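## Task

Place plate M60 in nest OUT, oriented so its well A1 sits at the nest corner labelled A1. The remaining two plates must finish in their original nests, in either orientation. All three must rest flat within their nest locators without the robot holding them. Finally release everything and move the grippers away.

## Robot and tools

Setup: two Doosan M1013 arms, left_arm and right_arm, each with a Robotiq 140 mm two-finger gripper and a wrist camera. Bases in the scene frame: left_arm at (+0.027, +0.646, 0) m, right_arm at (-0.073, -0.442, 0) m. Scene frame: origin on the table top between the arms, +z up, +x out over the table, left_arm on the +y side. The names left and right do not match image sides. Nests OUT and RG (raised, usable for regripping) lie between the arms; N1, N2, N3 and RD form an arc in front, clockwise from above. A fixed scanner beside RD reports a plate's ID only when it lies flat in RD with A1 at the A1 corner and nothing blocks the view; a reversed plate gives no_read. Well A1 is at the labelled short end, in the corner opposite the labelled long side. Any plate may start reversed.

execute_actions takes "actions", a list run in order. Each action may have "rows", "steps" and "until". An empty list just returns the state and images.
- rows: 1 to 15 rows, each used for one control step (1/30 s). Every row is one flat list of 18 numbers, each in [-1, 1], covering both arms: left dx, dy, dz, rx, ry, rz, gripper position, force_limit, speed, then the same nine for the right arm.
- dx..rz are an offset, not a pose: a target relative to that gripper's measured pose at the start of the action (for the first action of a call, the last pose reported), expressed in the gripper's own axes. Every row counts from that same start, not from the previous row. 1.0 equals 0.6 m for dx, dy, dz and 180 degrees for rx, ry, rz, which together form a rotation vector. Gripper +z is the finger direction; fingers open and close along its y.
- Gripper numbers are absolute commands: position +1 fully open (140 mm), about -0.8 pads touching, -1 closes until blocked. force_limit -1 about 14 N, 0 about 60 N, +1 about 107 N. speed -1 about 30 mm/s, 0 about 140, +1 about 250. To leave a gripper unchanged, resend its previous three numbers (0 is a real command).
- steps: 1 to 450, at least the number of rows, default 15. After the final row each arm keeps heading to the last target and each gripper keeps its command; give long moves enough steps and send any remainder in the next action.
- until: stops the action early when all conditions hold, e.g. {"scanner": {"code": "m60"}}; numbers need a comparison such as [">=", 1] and "reads" can be tested too. It does not halt arm motion. Any bad value or name rejects the whole call.

Motion rules: each step the commanded pose is clipped to within 70 mm and 16 degrees of the measured one; damped IK favours position over orientation. Ramp offsets gradually (for example +0.01 per row, about 0.18 m/s) so held plates are not shaken loose. Closing fingers push the fingertips about 24 mm further from the arm, so leave space above surfaces. Fingertips extend about 33 mm past end_effector_position when closed, 9 mm when open.

Results: per arm, end_effector_position (m) and end_effector_quat_wxyz plus velocities in the scene frame (reported hand position can be off, more at long reach); Hand target lines show the current goal; "pose unreachable" means the clearance check altered or blocked that arm's command. object_status: 0 moving, 1 blocked while opening, 2 blocked while closing (a good grip), 3 at commanded position or pads met. Confirm a grip by reading 2. To squeeze harder while at 2, raise force_limit and switch position between -1 and -0.98. position_measured is in counts: 3 open, 230 pads met. Joint torques and Flange force are noisy estimates; the flange force includes the held load. scanner gives code (lower-case ID or no_read, never wrong) and reads (count of changes from no_read to an ID).

Hazards: a contact torque at a joint's load limit (waist and shoulder 323, elbow 152, wrist joints 42.7 N m) or an outside force of 144 N causes a 10 s stop of that arm and skips the rest of the call. Pushing an arm far from its target cancels both arms' targets. MOTOR HOT warns of overheating before a braking stop. Do not let the arms collide, do not press plates hard, and never let anything fall off the table.

zoom_image: "camera" (cam_head_left, cam_head_right, cam_left_wrist, cam_right_wrist) and "region" [x0, y0, x1, y1] pixels from the top-left, up to 504 by 504; images are 504x504.

read_manual: returns licence texts only.

finished_scene: "scene" is the current scene number; call only after releasing and moving clear, with the plates settled. It cannot be undone.

Each tool is called after ">>>" as name([rows], argument=value, ...), one row to a line, values as JSON.

## Session

>>> execute_actions(actions=[])

Scene clock: 0.00 s.
left_arm: end_effector_position=(+0.3799, +0.7773, +0.3627) position_measured=3 object_status=3 end_effector_quat_wxyz=(+0.278, +0.677, +0.665, +0.151) end_effector_velocity=(-0.000, -0.000, +0.000) end_effector_angular_velocity=(-0.000, +0.000, -0.002) | right_arm: end_effector_position=(+0.4199, -0.2828, +0.3118) position_measured=3 object_status=3 end_effector_quat_wxyz=(-0.036, +0.727, -0.564, -0.391) end_effector_velocity=(+0.000, -0.000, +0.000) end_effector_angular_velocity=(+0.000, +0.000, +0.000)
Joint positions: left_arm=[ 0.553 -0.522  2.203 -0.594  1.16   0.903] | right_arm=[0.083 0.244 1.717 0.497 1.824 2.795]
Joint velocities: left_arm=[-0.001  0.    -0.     0.     0.001  0.   ] | right_arm=[ 0.     0.    -0.001 -0.     0.001  0.   ]
Joint torques (N m, as the joint torque sensors report them, + toward a larger angle): no reading
Flange force (N, the push that the arm receives, along the gripper's own x y z axes): no reading
Hand target (left_arm): +0.380, +0.777, +0.363; +0.278, +0.677, +0.665, +0.151
Hand target (right_arm): +0.420, -0.283, +0.312; -0.036, +0.727, -0.564, -0.391
scanner: code=no_read reads=0

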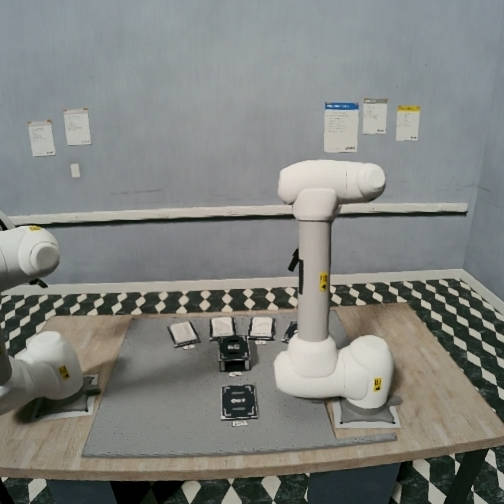

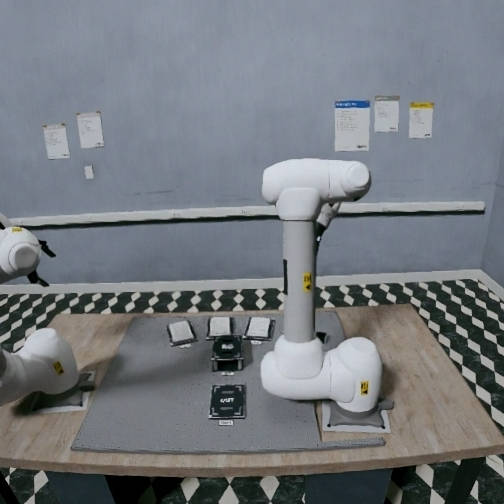

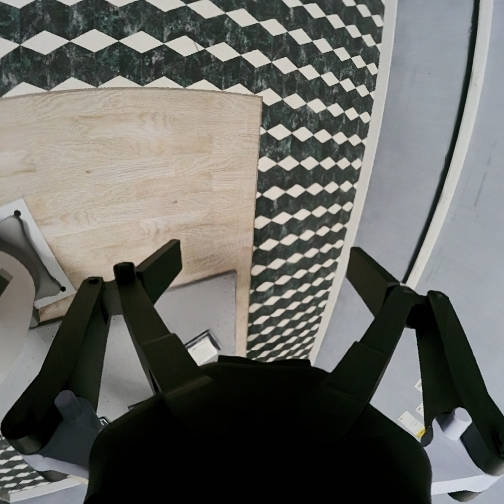

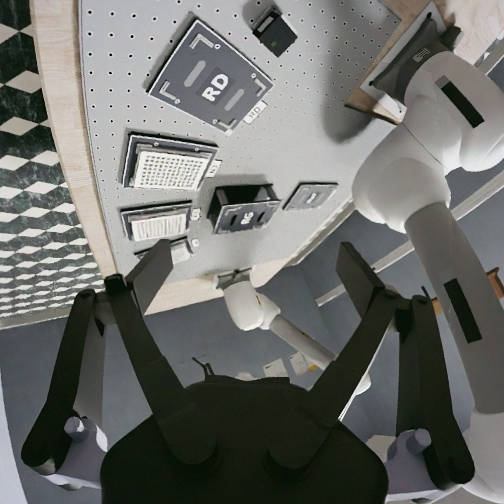

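>>> zoom_image(camera="cam_head_left", region=[150, 305, 320, 435])

>>> zoom_image(camera="cam_right_wrist", region=[100, 0, 350, 270])

Region (150, 305, 320, 435) of cam_head_left's 504x504 image, scaled by 2.965, with more detail than that image has; it fills the top 385 rows of this view, and the rest is white.

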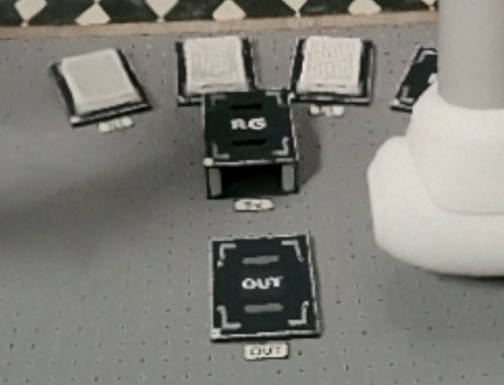

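Region (100, 0, 350, 270) of cam_right_wrist's 504x504 image, scaled by 1.867, with more detail than that image has; it fills the left 467 columns of this view, and the rest is white.

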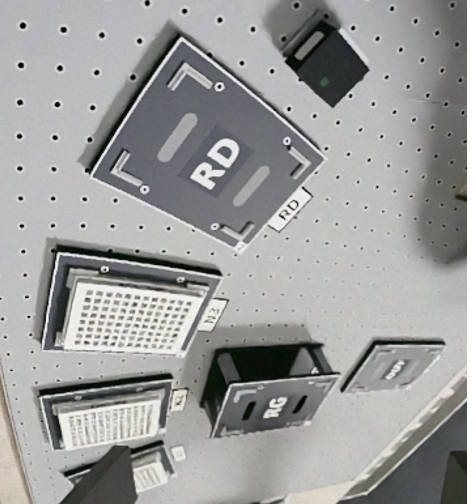

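>>> zoom_image(camera="cam_right_wrist", region=[115, 125, 235, 270])

>>> zoom_image(camera="cam_head_left", region=[160, 310, 290, 355])

Region (115, 125, 235, 270) of cam_right_wrist's 504x504 image, scaled by 3.476, with more detail than that image has; it fills the left 417 columns of this view, and the rest is white.

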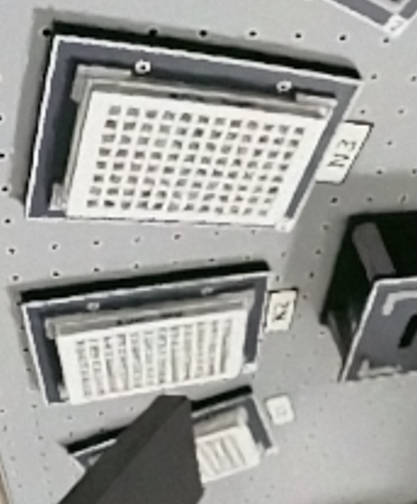

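Region (160, 310, 290, 355) of cam_head_left's 504x504 image, scaled by 3.877, with more detail than that image has; it fills the top 174 rows of this view, and the rest is white.

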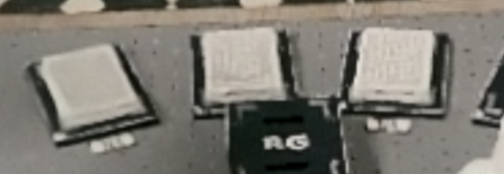

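>>> execute_actions([
  {"rows":[[0,0,0,0,0,0,1,0,0,0.008,-0.03,0.08,0,0,0,1,0,0],[0,0,0,0,0,0,1,0,0,0.033,-0.113,0.342,0,0,0,1,0,0]],"steps":30},
])

Scene clock: 2.53 s.
left_arm: end_effector_position=(+0.3799, +0.7773, +0.3627) position_measured=3 object_status=3 end_effector_quat_wxyz=(+0.278, +0.677, +0.665, +0.151) end_effector_velocity=(+0.000, -0.000, +0.000) end_effector_angular_velocity=(-0.000, -0.001, -0.001) | right_arm: end_effector_position=(+0.3708, -0.1728, +0.1313) position_measured=3 object_status=3 end_effector_quat_wxyz=(-0.036, +0.726, -0.564, -0.391) end_effector_velocity=(+0.001, -0.000, +0.000) end_effector_angular_velocity=(-0.001, -0.000, -0.001)
Joint positions: left_arm=[ 0.553 -0.522  2.203 -0.594  1.16   0.903] | right_arm=[0.255 0.347 1.957 0.587 1.455 2.745]
Joint velocities: left_arm=[-0.001  0.    -0.    -0.    -0.    -0.   ] | right_arm=[-0.     0.    -0.001 -0.     0.     0.001]
Joint torques (N m, as the joint torque sensors report them, + toward a larger angle): left_arm=[ -3.6    7.08 -41.17   2.12  -0.4    0.26] | right_arm=[ -2.49 -65.37 -28.93   3.81   1.49  -0.17]
Flange force (N, the push that the arm receives, along the gripper's own x y z axes): left_arm=[13.4 -2.8 -5.9] | right_arm=[-5.4 -2.7 -1.6]
Hand target (left_arm): +0.380, +0.777, +0.363; +0.278, +0.677, +0.665, +0.151
Hand target (right_arm): +0.371, -0.173, +0.131; -0.036, +0.726, -0.564, -0.391
Off the commanded pose (left_arm): 0.000 m, 0 deg.
Off the commanded pose (right_arm): 0.000 m, 0 deg.
scanner: code=no_read reads=0
camera_calibration (this result's frames):
cam_left_wrist: T_world_to_cam=[[0.845118, 0.0558563, 0.531653, -0.546153], [-0.22563, -0.864331, 0.44947, 0.602599], [0.48463, -0.499812, -0.717859, 0.642596], [0, 0, 0, 1]] pos_world=[0.286107, 0.872528, 0.480807]
cam_right_wrist: T_world_to_cam=[[-0.869091, -0.362552, 0.336508, 0.220653], [0.128988, 0.49065, 0.861757, -0.0670017], [-0.477539, 0.79235, -0.379655, 0.548037], [0, 0, 0, 1]] pos_world=[0.462119, -0.321364, 0.191552]

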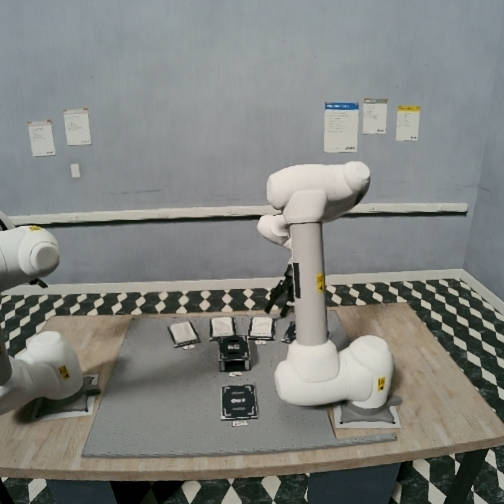

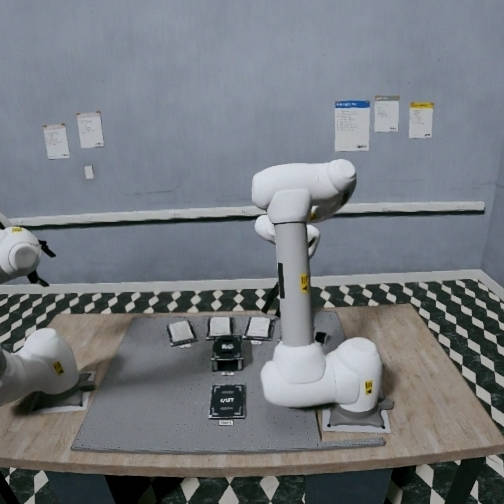

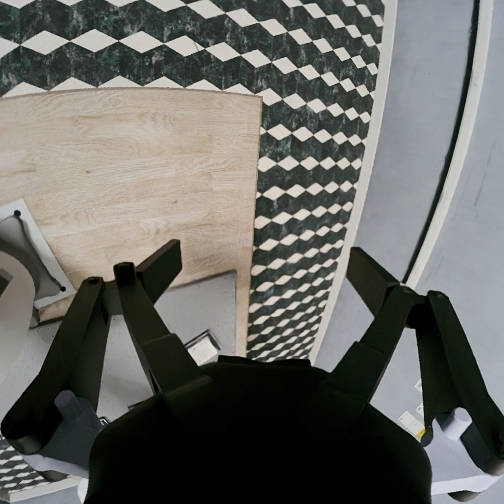

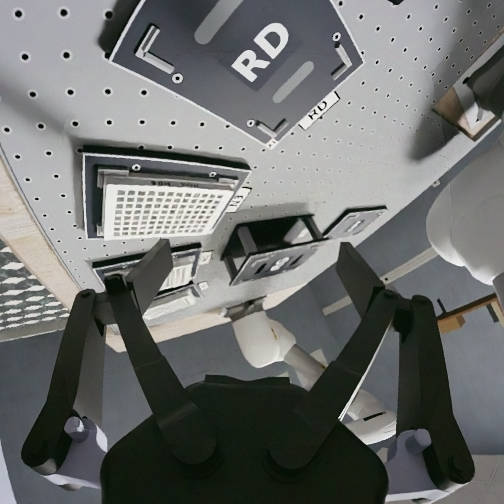

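>>> zoom_image(camera="cam_right_wrist", region=[130, 165, 230, 205])

Region (130, 165, 230, 205) of cam_right_wrist's 504x504 image, scaled by 5.040, with more detail than that image has; it fills the top 202 rows of this view, and the rest is white.

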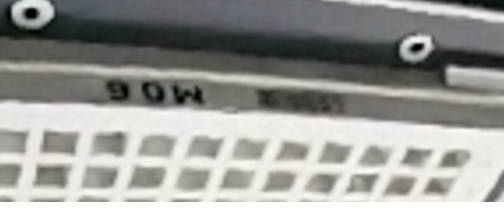

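>>> execute_actions([
  {"rows":[[0,0,0,0,0,0,1,0,0,-0.06,-0.04,0.03,0,0,0,1,0,0],[0,0,0,0,0,0,1,0,0,-0.231,-0.149,0.119,0,0,0,1,0,0]],"steps":24},
])

>>> zoom_image(camera="cam_right_wrist", region=[80, 140, 280, 300])

Scene clock: 3.77 s.
left_arm: end_effector_position=(+0.3799, +0.7773, +0.3627) position_measured=3 object_status=3 end_effector_quat_wxyz=(+0.278, +0.677, +0.665, +0.151) end_effector_velocity=(-0.000, -0.001, -0.000) end_effector_angular_velocity=(-0.001, +0.000, -0.002) | right_arm: end_effector_position=(+0.4008, +0.0043, +0.1315) position_measured=3 object_status=3 end_effector_quat_wxyz=(-0.036, +0.726, -0.564, -0.391) end_effector_velocity=(+0.000, +0.000, +0.000) end_effector_angular_velocity=(-0.000, +0.000, -0.000)
Joint positions: left_arm=[ 0.553 -0.522  2.203 -0.594  1.16   0.903] | right_arm=[0.503 0.45  1.795 0.72  1.386 2.932]
Joint velocities: left_arm=[-0.001 -0.     0.001 -0.001  0.001  0.001] | right_arm=[ 0.     0.    -0.001  0.     0.     0.001]
Joint torques (N m, as the joint torque sensors report them, + toward a larger angle): left_arm=[ -2.49   7.37 -41.04   2.1   -0.46   0.1 ] | right_arm=[ -5.88 -74.46 -31.09   3.76   0.87   0.3 ]
Flange force (N, the push that the arm receives, along the gripper's own x y z axes): left_arm=[10.4 -1.4 -4.1] | right_arm=[-9.4 2.2 1.1]
Hand target (left_arm): +0.380, +0.777, +0.363; +0.278, +0.677, +0.665, +0.151
Hand target (right_arm): +0.401, +0.004, +0.132; -0.036, +0.726, -0.564, -0.391
Off the commanded pose (left_arm): 0.000 m, 0 deg.
Off the commanded pose (right_arm): 0.000 m, 0 deg.
scanner: code=no_read reads=0
camera_calibration (this result's frames):
cam_right_wrist: T_world_to_cam=[[-0.868996, -0.362583, 0.336717, 0.310734], [0.129136, 0.490724, 0.861693, -0.158048], [-0.477671, 0.79229, -0.379615, 0.422176], [0, 0, 0, 1]] pos_world=[0.492097, -0.144261, 0.191823]

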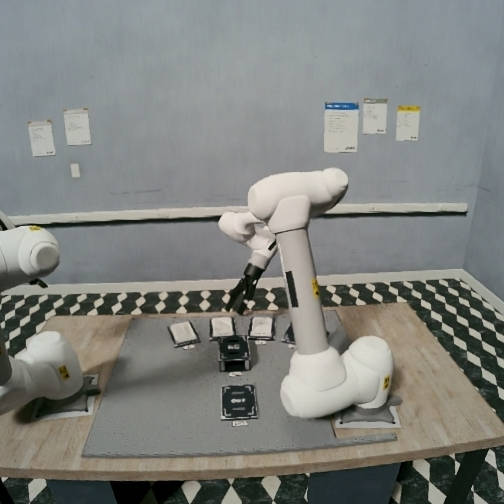

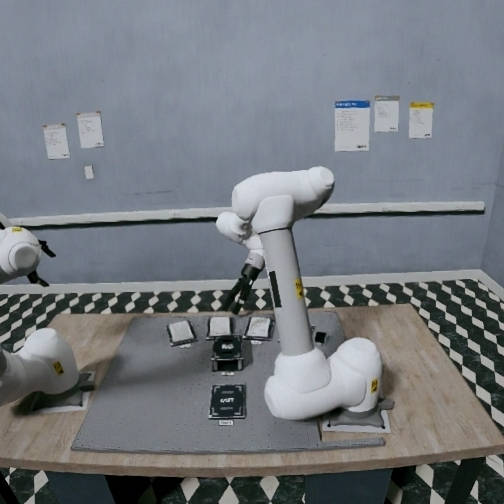

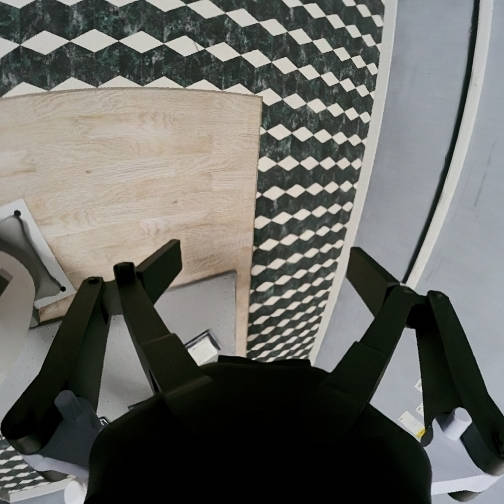

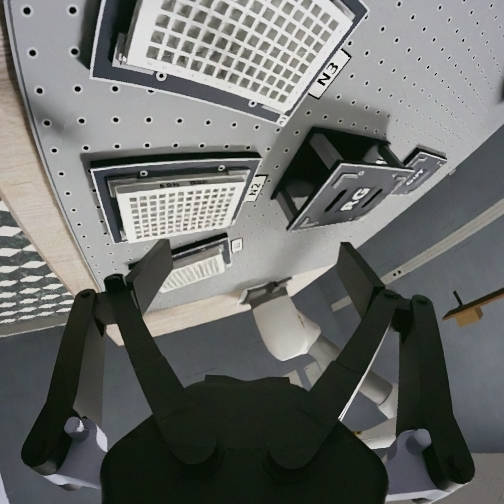

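Region (80, 140, 280, 300) of cam_right_wrist's 504x504 image, scaled by 2.520, with more detail than that image has; it fills the top 403 rows of this view, and the rest is white.

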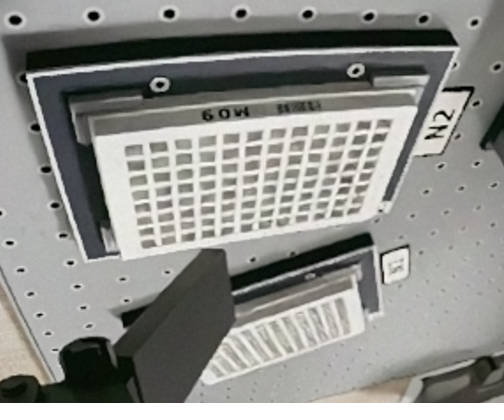

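>>> execute_actions([
  {"rows":[[0,0,0,0,0,0,1,0,0,-0.03,0,0,-0.008,0.028,-0.05,1,0,0],[0,0,0,0,0,0,1,0,0,-0.06,-0.01,0.01,-0.015,0.056,-0.1,1,0,0],[0,0,0,0,0,0,1,0,0,-0.292,-0.088,0.159,-0.0759,0.278,-0.5,1,0,0]],"steps":45},
])

Scene clock: 6.20 s.
left_arm: end_effector_position=(+0.3799, +0.7773, +0.3627) position_measured=3 object_status=3 end_effector_quat_wxyz=(+0.278, +0.677, +0.665, +0.151) end_effector_velocity=(+0.000, +0.000, +0.000) end_effector_angular_velocity=(+0.001, -0.001, +0.001) | right_arm: end_effector_position=(+0.3847, +0.2086, +0.1511) position_measured=3 object_status=3 end_effector_quat_wxyz=(+0.001, +0.985, +0.174, +0.001) end_effector_velocity=(+0.000, +0.000, +0.000) end_effector_angular_velocity=(+0.001, -0.001, +0.002)
Joint positions: left_arm=[ 0.553 -0.522  2.203 -0.594  1.16   0.903] | right_arm=[ 1.057  0.47   1.508 -0.003  1.163  2.138]
Joint velocities: left_arm=[ 0.    -0.    -0.     0.    -0.001 -0.   ] | right_arm=[-0.    -0.    -0.    -0.    -0.    -0.002]
Joint torques (N m, as the joint torque sensors report them, + toward a larger angle): left_arm=[ -2.82   8.47 -41.06   2.    -0.41   0.15] | right_arm=[ -3.43 -80.81 -35.49   3.89   0.22   0.2 ]
Flange force (N, the push that the arm receives, along the gripper's own x y z axes): left_arm=[9.3 -3.0 -5.7] | right_arm=[-2.4 -3.3 -5.3]
Hand target (left_arm): +0.380, +0.777, +0.363; +0.278, +0.677, +0.665, +0.151
Hand target (right_arm): +0.385, +0.209, +0.151; +0.001, +0.985, +0.174, +0.001
Off the commanded pose (left_arm): 0.000 m, 0 deg.
Off the commanded pose (right_arm): 0.001 m, 0 deg.
scanner: code=no_read reads=0
camera_calibration (this result's frames):
cam_right_wrist: T_world_to_cam=[[0.371725, -0.927301, -0.0439783, 0.0622151], [-0.835164, -0.354725, 0.420323, 0.340937], [-0.405366, -0.119515, -0.906308, 0.502033], [0, 0, 0, 1]] pos_world=[0.465119, 0.238632, 0.314429]

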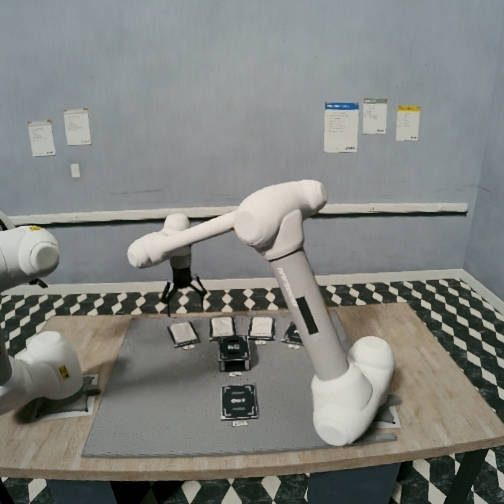

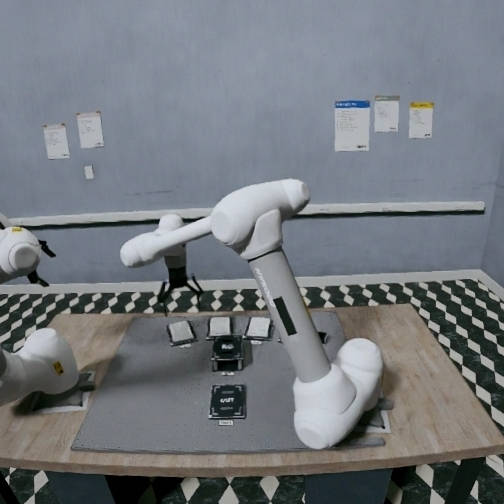

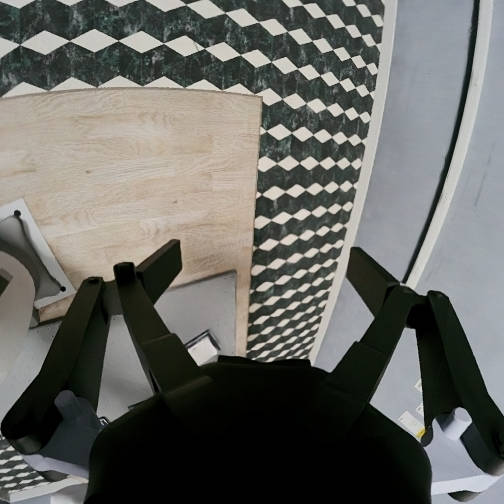

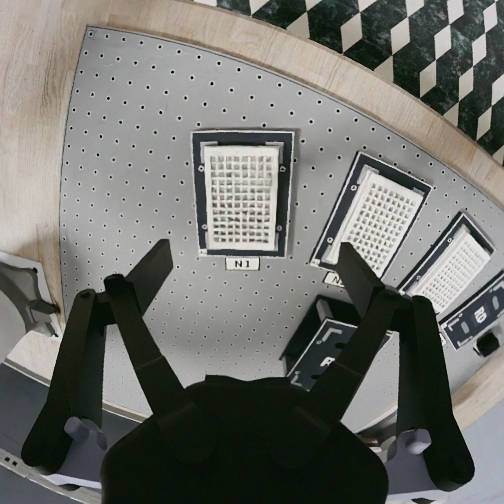

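>>> execute_actions([
  {"rows":[[0,0,0,0,0,0,1,0,0,0.01,-0.01,0.04,0,0,0,1,0,0],[0,0,0,0,0,0,1,0,0,0.01,-0.02,0.13,0,0,0,1,0,0]],"steps":18},
])

>>> zoom_image(camera="cam_right_wrist", region=[150, 100, 360, 310])

Scene clock: 7.13 s.
left_arm: end_effector_position=(+0.3799, +0.7773, +0.3627) position_measured=3 object_status=3 end_effector_quat_wxyz=(+0.278, +0.677, +0.665, +0.151) end_effector_velocity=(+0.000, +0.001, +0.001) end_effector_angular_velocity=(+0.000, -0.001, +0.002) | right_arm: end_effector_position=(+0.3866, +0.2218, +0.0732) position_measured=3 object_status=3 end_effector_quat_wxyz=(+0.001, +0.985, +0.174, +0.001) end_effector_velocity=(-0.000, -0.000, -0.000) end_effector_angular_velocity=(-0.001, +0.001, -0.001)
Joint positions: left_arm=[ 0.553 -0.522  2.203 -0.594  1.16   0.903] | right_arm=[ 1.066  0.544  1.546 -0.003  1.051  2.147]
Joint velocities: left_arm=[ 0.001 -0.    -0.001 -0.    -0.    -0.001] | right_arm=[-0.     0.    -0.     0.     0.001  0.001]
Joint torques (N m, as the joint torque sensors report them, + toward a larger angle): left_arm=[ -2.06   7.63 -41.16   2.09  -0.49   0.18] | right_arm=[ -4.95 -85.04 -34.77   3.67  -0.27   0.25]
Flange force (N, the push that the arm receives, along the gripper's own x y z axes): left_arm=[8.6 -0.5 -3.7] | right_arm=[-5.5 -3.1 -5.5]
Hand target (left_arm): +0.380, +0.777, +0.363; +0.278, +0.677, +0.665, +0.151
Hand target (right_arm): +0.387, +0.222, +0.073; +0.001, +0.985, +0.174, +0.001
Off the commanded pose (left_arm): 0.000 m, 0 deg.
Off the commanded pose (right_arm): 0.000 m, 0 deg.
scanner: code=no_read reads=0
camera_calibration (this result's frames):
cam_left_wrist: T_world_to_cam=[[0.845118, 0.0558563, 0.531653, -0.546153], [-0.22563, -0.864331, 0.44947, 0.602599], [0.48463, -0.499812, -0.717859, 0.642596], [0, 0, 0, 1]] pos_world=[0.286107, 0.872528, 0.480807]
cam_right_wrist: T_world_to_cam=[[0.371645, -0.927339, -0.0438562, 0.0704296], [-0.835247, -0.354613, 0.420252, 0.379997], [-0.405268, -0.119554, -0.906347, 0.433684], [0, 0, 0, 1]] pos_world=[0.466975, 0.251912, 0.236462]

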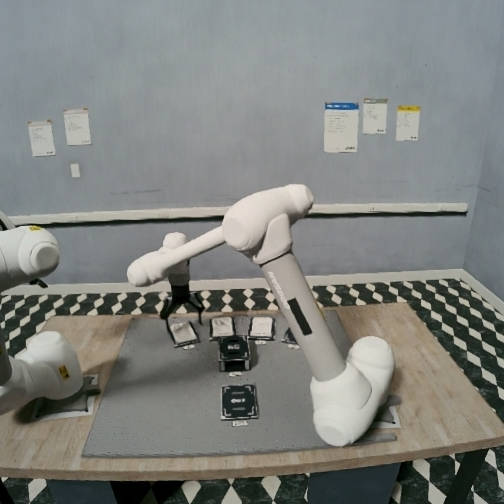

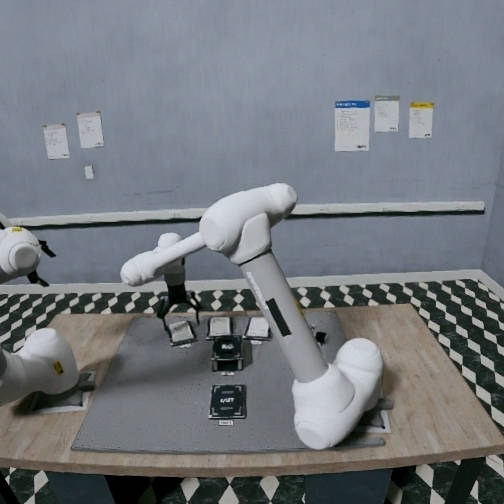

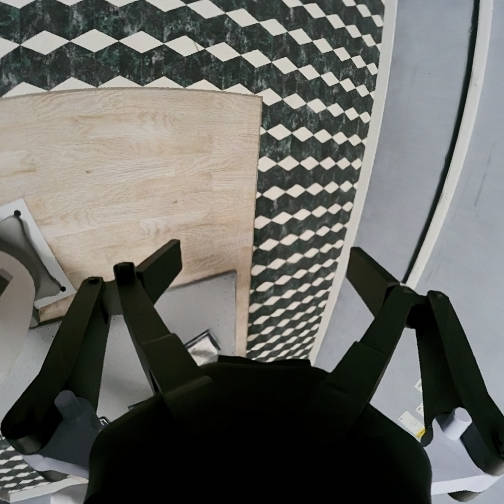

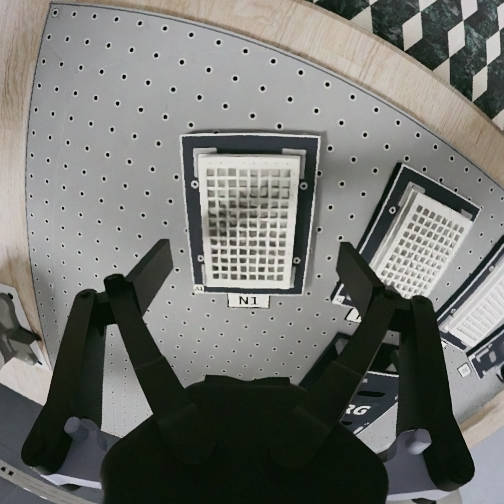

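Region (150, 100, 360, 310) of cam_right_wrist's 504x504 image, scaled by 2.400, with more detail than that image has.

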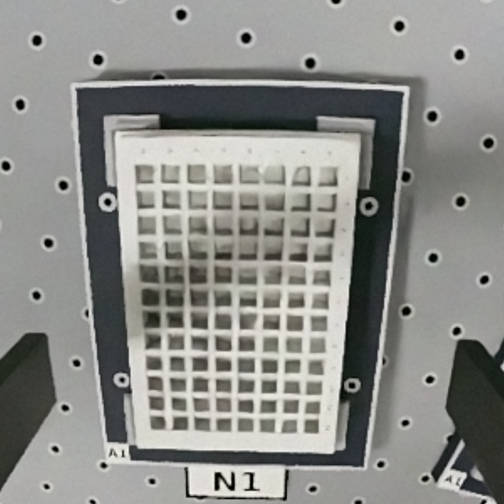

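>>> execute_actions([
  {"rows":[[0,0,0,0,0,0,1,0,0,0.023,-0.014,0.0,0,0,-0.009,0.45,0,0]],"steps":15},
])

>>> zoom_image(camera="cam_right_wrist", region=[150, 120, 360, 330])

>>> zoom_image(camera="cam_head_left", region=[150, 290, 220, 355])

Scene clock: 8.83 s.
left_arm: end_effector_position=(+0.3799, +0.7773, +0.3627) position_measured=3 object_status=3 end_effector_quat_wxyz=(+0.278, +0.677, +0.665, +0.151) end_effector_velocity=(-0.000, -0.001, -0.000) end_effector_angular_velocity=(-0.000, +0.000, -0.002) | right_arm: end_effector_position=(+0.3967, +0.2345, +0.0732) position_measured=72 object_status=0 end_effector_quat_wxyz=(+0.001, +0.982, +0.188, +0.001) end_effector_velocity=(+0.000, -0.000, -0.000) end_effector_angular_velocity=(-0.001, +0.000, -0.001)
Joint positions: left_arm=[ 0.553 -0.522  2.203 -0.594  1.16   0.903] | right_arm=[ 1.065  0.567  1.508 -0.003  1.066  2.118]
Joint velocities: left_arm=[-0.001 -0.     0.    -0.     0.001  0.001] | right_arm=[-0.     0.     0.    -0.     0.     0.001]
Joint torques (N m, as the joint torque sensors report them, + toward a larger angle): left_arm=[ -2.24   8.37 -40.88   2.21  -0.47   0.08] | right_arm=[ -3.56 -86.52 -33.84   3.52   0.36   0.34]
Flange force (N, the push that the arm receives, along the gripper's own x y z axes): left_arm=[8.2 -1.3 -4.5] | right_arm=[-3.6 -2.2 -5.4]
Hand target (left_arm): +0.380, +0.777, +0.363; +0.278, +0.677, +0.665, +0.151
Hand target (right_arm): +0.397, +0.234, +0.073; +0.001, +0.982, +0.188, +0.001
Off the commanded pose (left_arm): 0.000 m, 0 deg.
Off the commanded pose (right_arm): 0.000 m, 0 deg.
scanner: code=no_read reads=0
camera_calibration (this result's frames):
cam_left_wrist: T_world_to_cam=[[0.845118, 0.0558563, 0.531653, -0.546153], [-0.22563, -0.864331, 0.44947, 0.602599], [0.48463, -0.499812, -0.717859, 0.642596], [0, 0, 0, 1]] pos_world=[0.286107, 0.872528, 0.480807]
cam_right_wrist: T_world_to_cam=[[0.397714, -0.916461, -0.0438486, 0.0655382], [-0.824859, -0.378073, 0.420319, 0.394229], [-0.401784, -0.130998, -0.906316, 0.440603], [0, 0, 0, 1]] pos_world=[0.476145, 0.266829, 0.236498]

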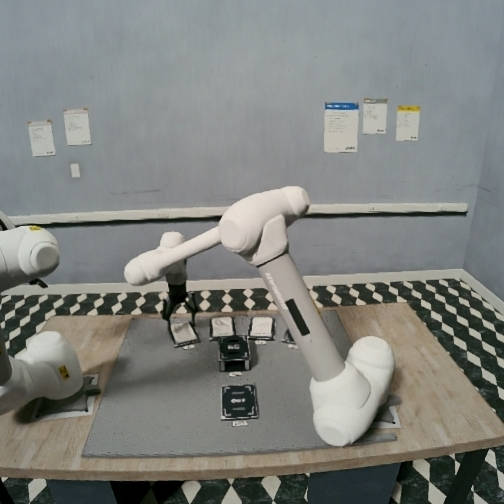

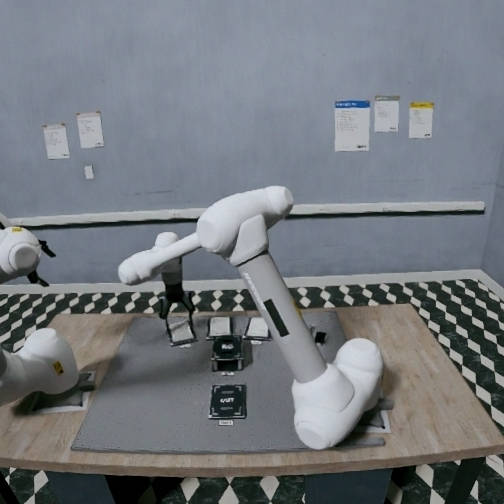

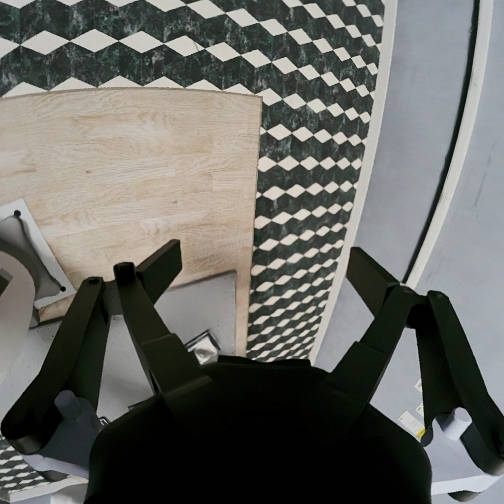

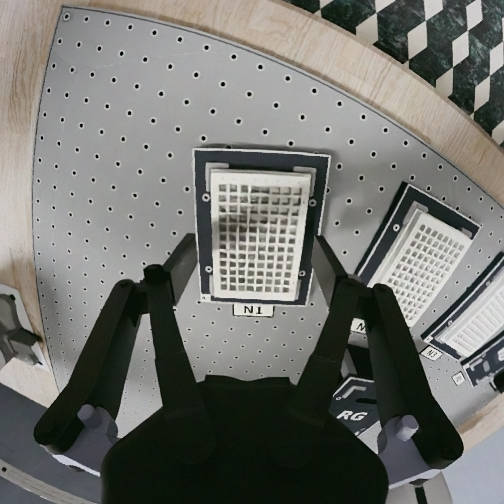

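Region (150, 120, 360, 330) of cam_right_wrist's 504x504 image, scaled by 2.400, with more detail than that image has.

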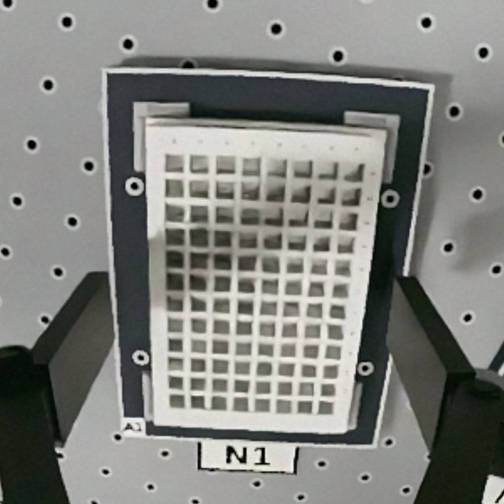

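Region (150, 290, 220, 355) of cam_head_left's 504x504 image, scaled by 7.200, with more detail than that image has; it fills the top 468 rows of this view, and the rest is white.

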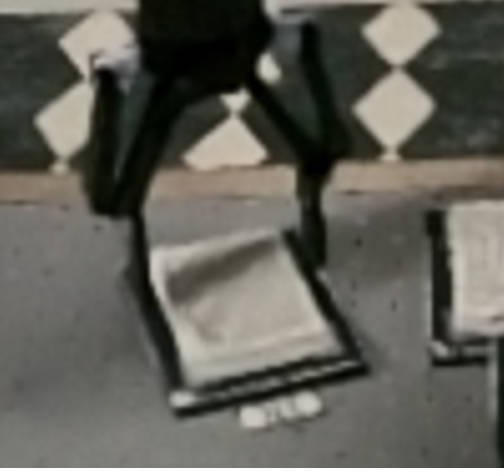

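>>> execute_actions([
  {"rows":[[0,0,0,0,0,0,1,0,0,0,0.0055,0.0,0,0,0.0055,0.45,0,0],[0,0,0,0,0,0,1,0,0,0,0.0055,0.01,0,0,0.0055,0.45,0,0],[0,0,0,0,0,0,1,0,0,0,0.0055,0.025,0,0,0.0055,0.45,0,0]],"steps":14},
])

>>> zoom_image(camera="cam_right_wrist", region=[150, 120, 360, 330])

Scene clock: 9.83 s.
left_arm: end_effector_position=(+0.3799, +0.7773, +0.3627) position_measured=3 object_status=3 end_effector_quat_wxyz=(+0.278, +0.677, +0.665, +0.151) end_effector_velocity=(-0.000, -0.000, -0.000) end_effector_angular_velocity=(-0.000, +0.001, +0.000) | right_arm: end_effector_position=(+0.3980, +0.2314, +0.0582) position_measured=72 object_status=3 end_effector_quat_wxyz=(+0.001, +0.984, +0.179, +0.001) end_effector_velocity=(-0.001, -0.001, -0.001) end_effector_angular_velocity=(-0.002, +0.001, +0.000)
Joint positions: left_arm=[ 0.553 -0.522  2.203 -0.594  1.16   0.903] | right_arm=[ 1.062  0.576  1.523 -0.003  1.042  2.132]
Joint velocities: left_arm=[ 0.     0.    -0.     0.001  0.001 -0.001] | right_arm=[-0.     0.001  0.002  0.    -0.    -0.001]
Joint torques (N m, as the joint torque sensors report them, + toward a larger angle): left_arm=[ -3.17   8.37 -41.2    2.12  -0.46   0.12] | right_arm=[ -1.14 -88.59 -33.79   3.42  -0.11   0.38]
Flange force (N, the push that the arm receives, along the gripper's own x y z axes): left_arm=[10.6 -3.7 -6.0] | right_arm=[-0.5 -0.8 -4.7]
Hand target (left_arm): +0.380, +0.777, +0.363; +0.278, +0.677, +0.665, +0.151
Hand target (right_arm): +0.398, +0.231, +0.058; +0.001, +0.984, +0.179, +0.001
Off the commanded pose (left_arm): 0.000 m, 0 deg.
Off the commanded pose (right_arm): 0.000 m, 0 deg.
scanner: code=no_read reads=0
camera_calibration (this result's frames):
cam_left_wrist: T_world_to_cam=[[0.845118, 0.0558562, 0.531653, -0.546153], [-0.22563, -0.864331, 0.44947, 0.602598], [0.48463, -0.499813, -0.717859, 0.642596], [0, 0, 0, 1]] pos_world=[0.286107, 0.872528, 0.480807]
cam_right_wrist: T_world_to_cam=[[0.381771, -0.923213, -0.0439231, 0.0694811], [-0.831293, -0.363755, 0.420278, 0.399677], [-0.403984, -0.123937, -0.906332, 0.426398], [0, 0, 0, 1]] pos_world=[0.477981, 0.262377, 0.221534]

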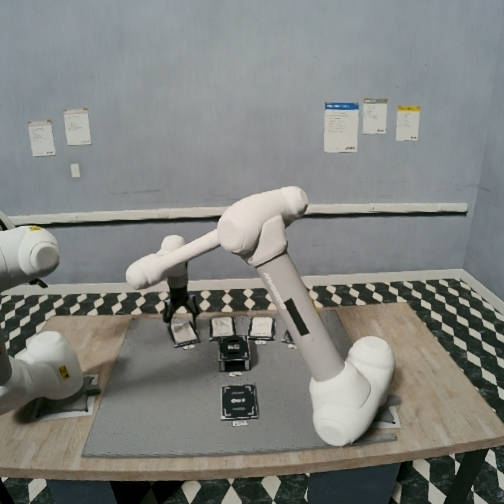

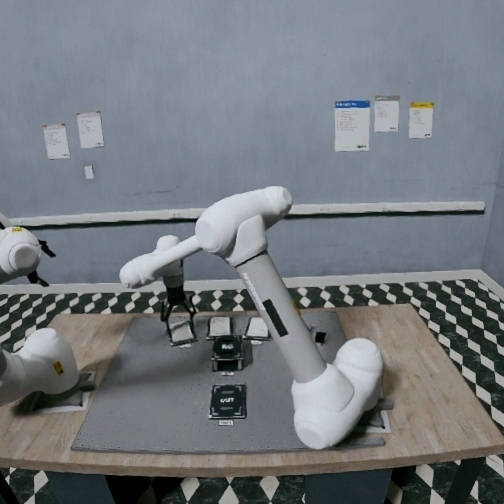

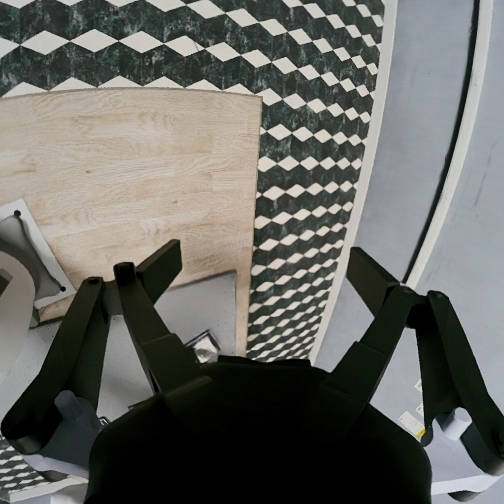

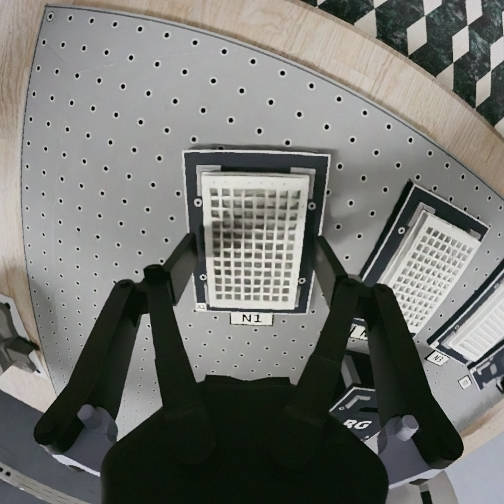

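Region (150, 120, 360, 330) of cam_right_wrist's 504x504 image, scaled by 2.400, with more detail than that image has.

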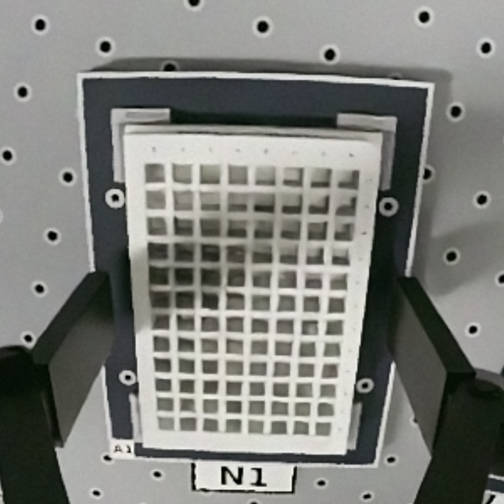

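>>> execute_actions([
  {"rows":[[0,0,0,0,0,0,1,0,0,0,0,0.005,0,0,0,0.45,0,0],[0,0,0,0,0,0,1,0,0,0,0,0.01,0,0,0,0.45,0,0],[0,0,0,0,0,0,1,0,0,0,0,0.0167,0,0,0,0.45,0,0]],"steps":12},
])

>>> zoom_image(camera="cam_right_wrist", region=[150, 120, 360, 330])

>>> zoom_image(camera="cam_head_left", region=[150, 290, 220, 355])

Scene clock: 12.23 s.
left_arm: end_effector_position=(+0.3799, +0.7773, +0.3627) position_measured=3 object_status=3 end_effector_quat_wxyz=(+0.278, +0.677, +0.665, +0.151) end_effector_velocity=(+0.000, -0.000, +0.001) end_effector_angular_velocity=(+0.000, -0.001, -0.002) | right_arm: end_effector_position=(+0.3980, +0.2315, +0.0483) position_measured=72 object_status=3 end_effector_quat_wxyz=(+0.001, +0.984, +0.179, +0.001) end_effector_velocity=(+0.000, -0.000, -0.000) end_effector_angular_velocity=(-0.000, +0.000, +0.002)
Joint positions: left_arm=[ 0.553 -0.522  2.203 -0.594  1.16   0.903] | right_arm=[ 1.062  0.584  1.529 -0.003  1.027  2.132]
Joint velocities: left_arm=[-0.001 -0.    -0.001 -0.001  0.001  0.001] | right_arm=[-0.001  0.     0.001  0.    -0.001 -0.002]
Joint torques (N m, as the joint torque sensors report them, + toward a larger angle): left_arm=[ -3.02   8.14 -41.15   2.23  -0.47   0.06] | right_arm=[ -2.33 -78.22 -30.82   3.22  -1.76   0.59]
Flange force (N, the push that the arm receives, along the gripper's own x y z axes): left_arm=[10.7 -3.4 -5.9] | right_arm=[-6.8 2.2 -17.9]
Hand target (left_arm): +0.380, +0.777, +0.363; +0.278, +0.677, +0.665, +0.151
Hand target (right_arm): +0.398, +0.231, +0.048; +0.001, +0.984, +0.179, +0.001
Off the commanded pose (left_arm): 0.000 m, 0 deg.
Off the commanded pose (right_arm): 0.000 m, 0 deg.
scanner: code=no_read reads=0
camera_calibration (this result's frames):
cam_left_wrist: T_world_to_cam=[[0.845118, 0.0558564, 0.531653, -0.546154], [-0.22563, -0.864331, 0.44947, 0.602598], [0.48463, -0.499813, -0.717859, 0.642596], [0, 0, 0, 1]] pos_world=[0.286107, 0.872528, 0.480807]
cam_right_wrist: T_world_to_cam=[[0.381814, -0.923196, -0.0438933, 0.0690112], [-0.831313, -0.363791, 0.420208, 0.40392], [-0.403902, -0.123952, -0.906366, 0.41739], [0, 0, 0, 1]] pos_world=[0.47802, 0.26239, 0.211607]

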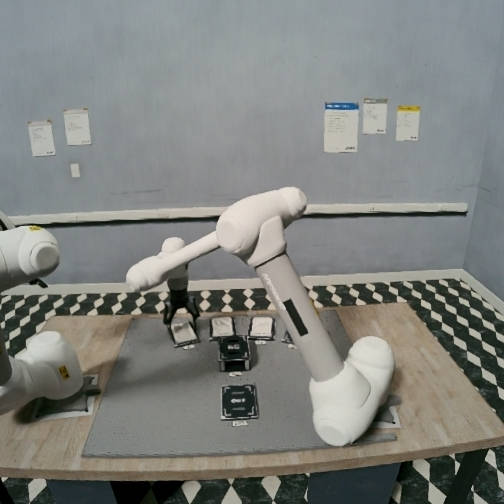

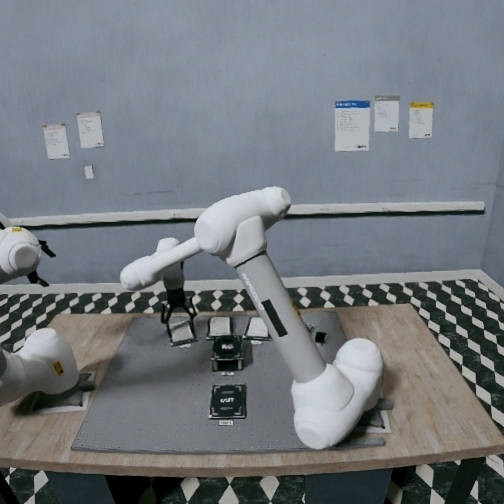

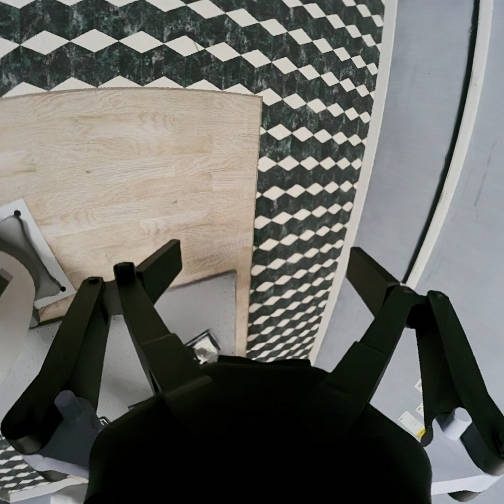

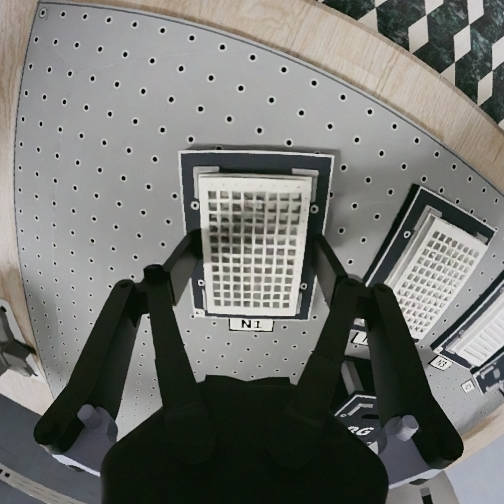

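Region (150, 120, 360, 330) of cam_right_wrist's 504x504 image, scaled by 2.400, with more detail than that image has.

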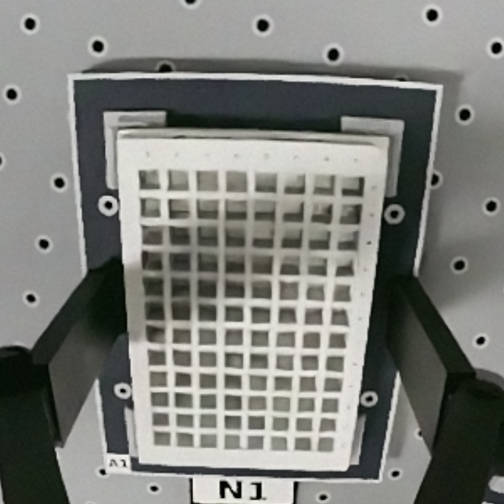

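Region (150, 290, 220, 355) of cam_head_left's 504x504 image, scaled by 7.200, with more detail than that image has; it fills the top 468 rows of this view, and the rest is white.

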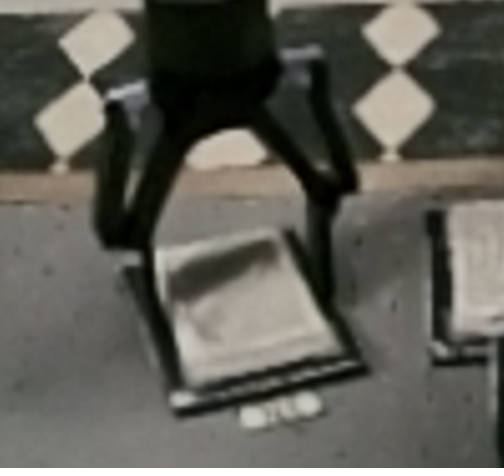

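>>> execute_actions([
  {"rows":[[0,0,0,0,0,0,1,0,0,0,0,-0.015,0.004,0,0,0.45,0,0]],"steps":9},
  {"rows":[[0,0,0,0,0,0,1,0,0,0,0,0,0,0,0,-1,-0.2,-0.7]],"steps":20},
])

>>> zoom_image(camera="cam_right_wrist", region=[150, 120, 360, 330])

Scene clock: 13.67 s.
left_arm: end_effector_position=(+0.3799, +0.7773, +0.3627) position_measured=3 object_status=3 end_effector_quat_wxyz=(+0.278, +0.677, +0.665, +0.151) end_effector_velocity=(-0.000, +0.000, -0.000) end_effector_angular_velocity=(+0.000, -0.000, +0.001) | right_arm: end_effector_position=(+0.3979, +0.2315, +0.0574) position_measured=108 object_status=2 end_effector_quat_wxyz=(-0.006, +0.984, +0.179, -0.000) end_effector_velocity=(-0.000, -0.000, -0.000) end_effector_angular_velocity=(-0.001, +0.001, -0.000)
Joint positions: left_arm=[ 0.553 -0.522  2.203 -0.594  1.16   0.903] | right_arm=[1.057 0.574 1.529 0.01  1.032 2.121]
Joint velocities: left_arm=[ 0.001 -0.001  0.001 -0.    -0.001  0.   ] | right_arm=[0.    0.    0.001 0.    0.    0.   ]
Joint torques (N m, as the joint torque sensors report them, + toward a larger angle): left_arm=[ -3.15   8.31 -41.09   2.22  -0.33   0.13] | right_arm=[ -9.21 -57.82 -17.4    0.7   -0.99  -0.04]
Flange force (N, the push that the arm receives, along the gripper's own x y z axes): left_arm=[10.7 -3.8 -6.0] | right_arm=[-8.4 -8.4 -42.1]
Flange force at the end of the 1st action (N, along the gripper's axes at the end of the call): left_arm=[10.1 -3.3 -6.6] | right_arm=[-2.2 -3.1 -5.9]
Hand target (left_arm): +0.380, +0.777, +0.363; +0.278, +0.677, +0.665, +0.151
Hand target (right_arm): +0.398, +0.231, +0.057; -0.005, +0.984, +0.179, -0.000
Off the commanded pose (left_arm): 0.000 m, 0 deg.
Off the commanded pose (right_arm): 0.000 m, 0 deg.
scanner: code=no_read reads=0
camera_calibration (this result's frames):
cam_left_wrist: T_world_to_cam=[[0.845119, 0.0558564, 0.531653, -0.546153], [-0.22563, -0.864331, 0.44947, 0.602599], [0.48463, -0.499812, -0.717859, 0.642596], [0, 0, 0, 1]] pos_world=[0.286107, 0.872528, 0.480807]
cam_right_wrist: T_world_to_cam=[[0.381538, -0.922616, -0.0566479, 0.070193], [-0.829446, -0.368769, 0.419558, 0.400515], [-0.40798, -0.113091, -0.905959, 0.424703], [0, 0, 0, 1]] pos_world=[0.478695, 0.260489, 0.2207]

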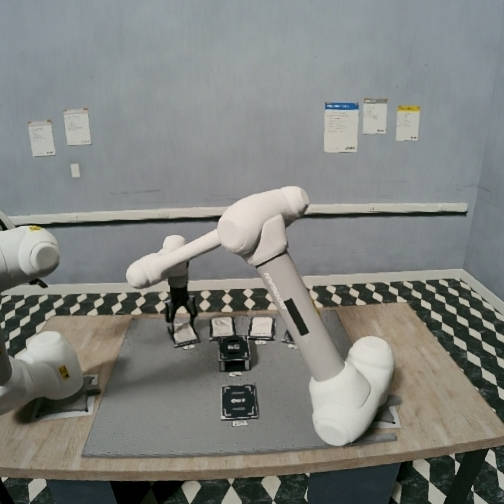

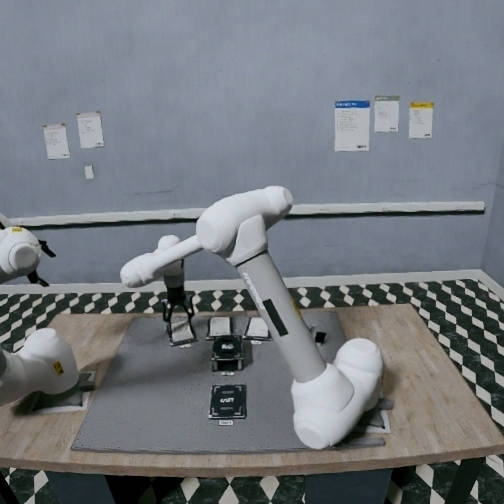

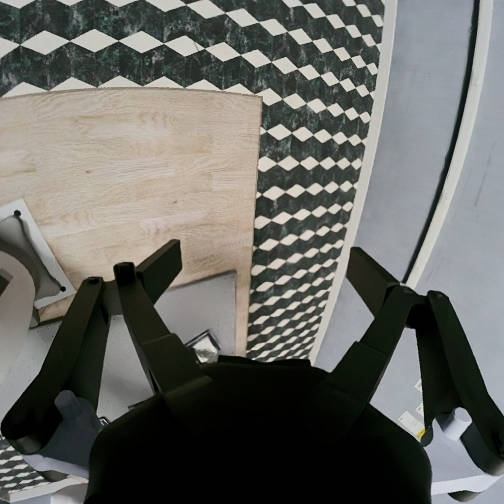

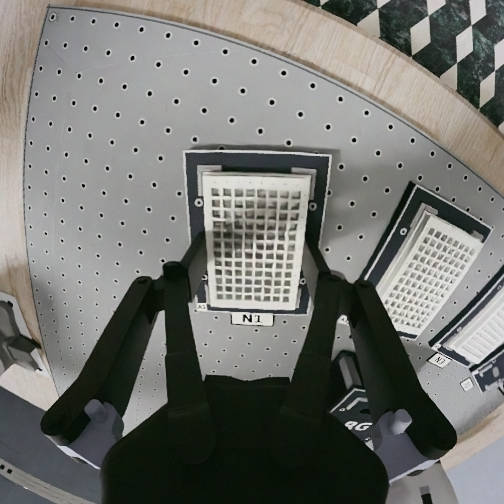

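Region (150, 120, 360, 330) of cam_right_wrist's 504x504 image, scaled by 2.400, with more detail than that image has.

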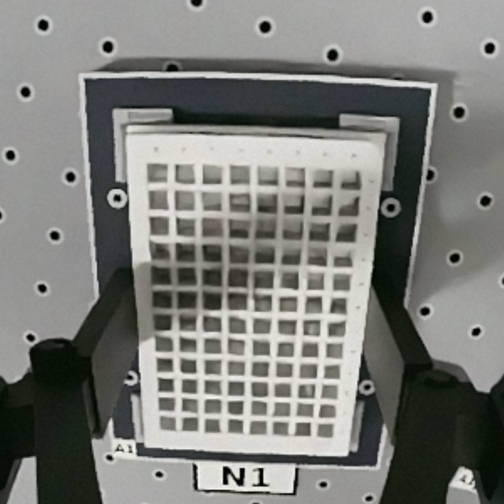

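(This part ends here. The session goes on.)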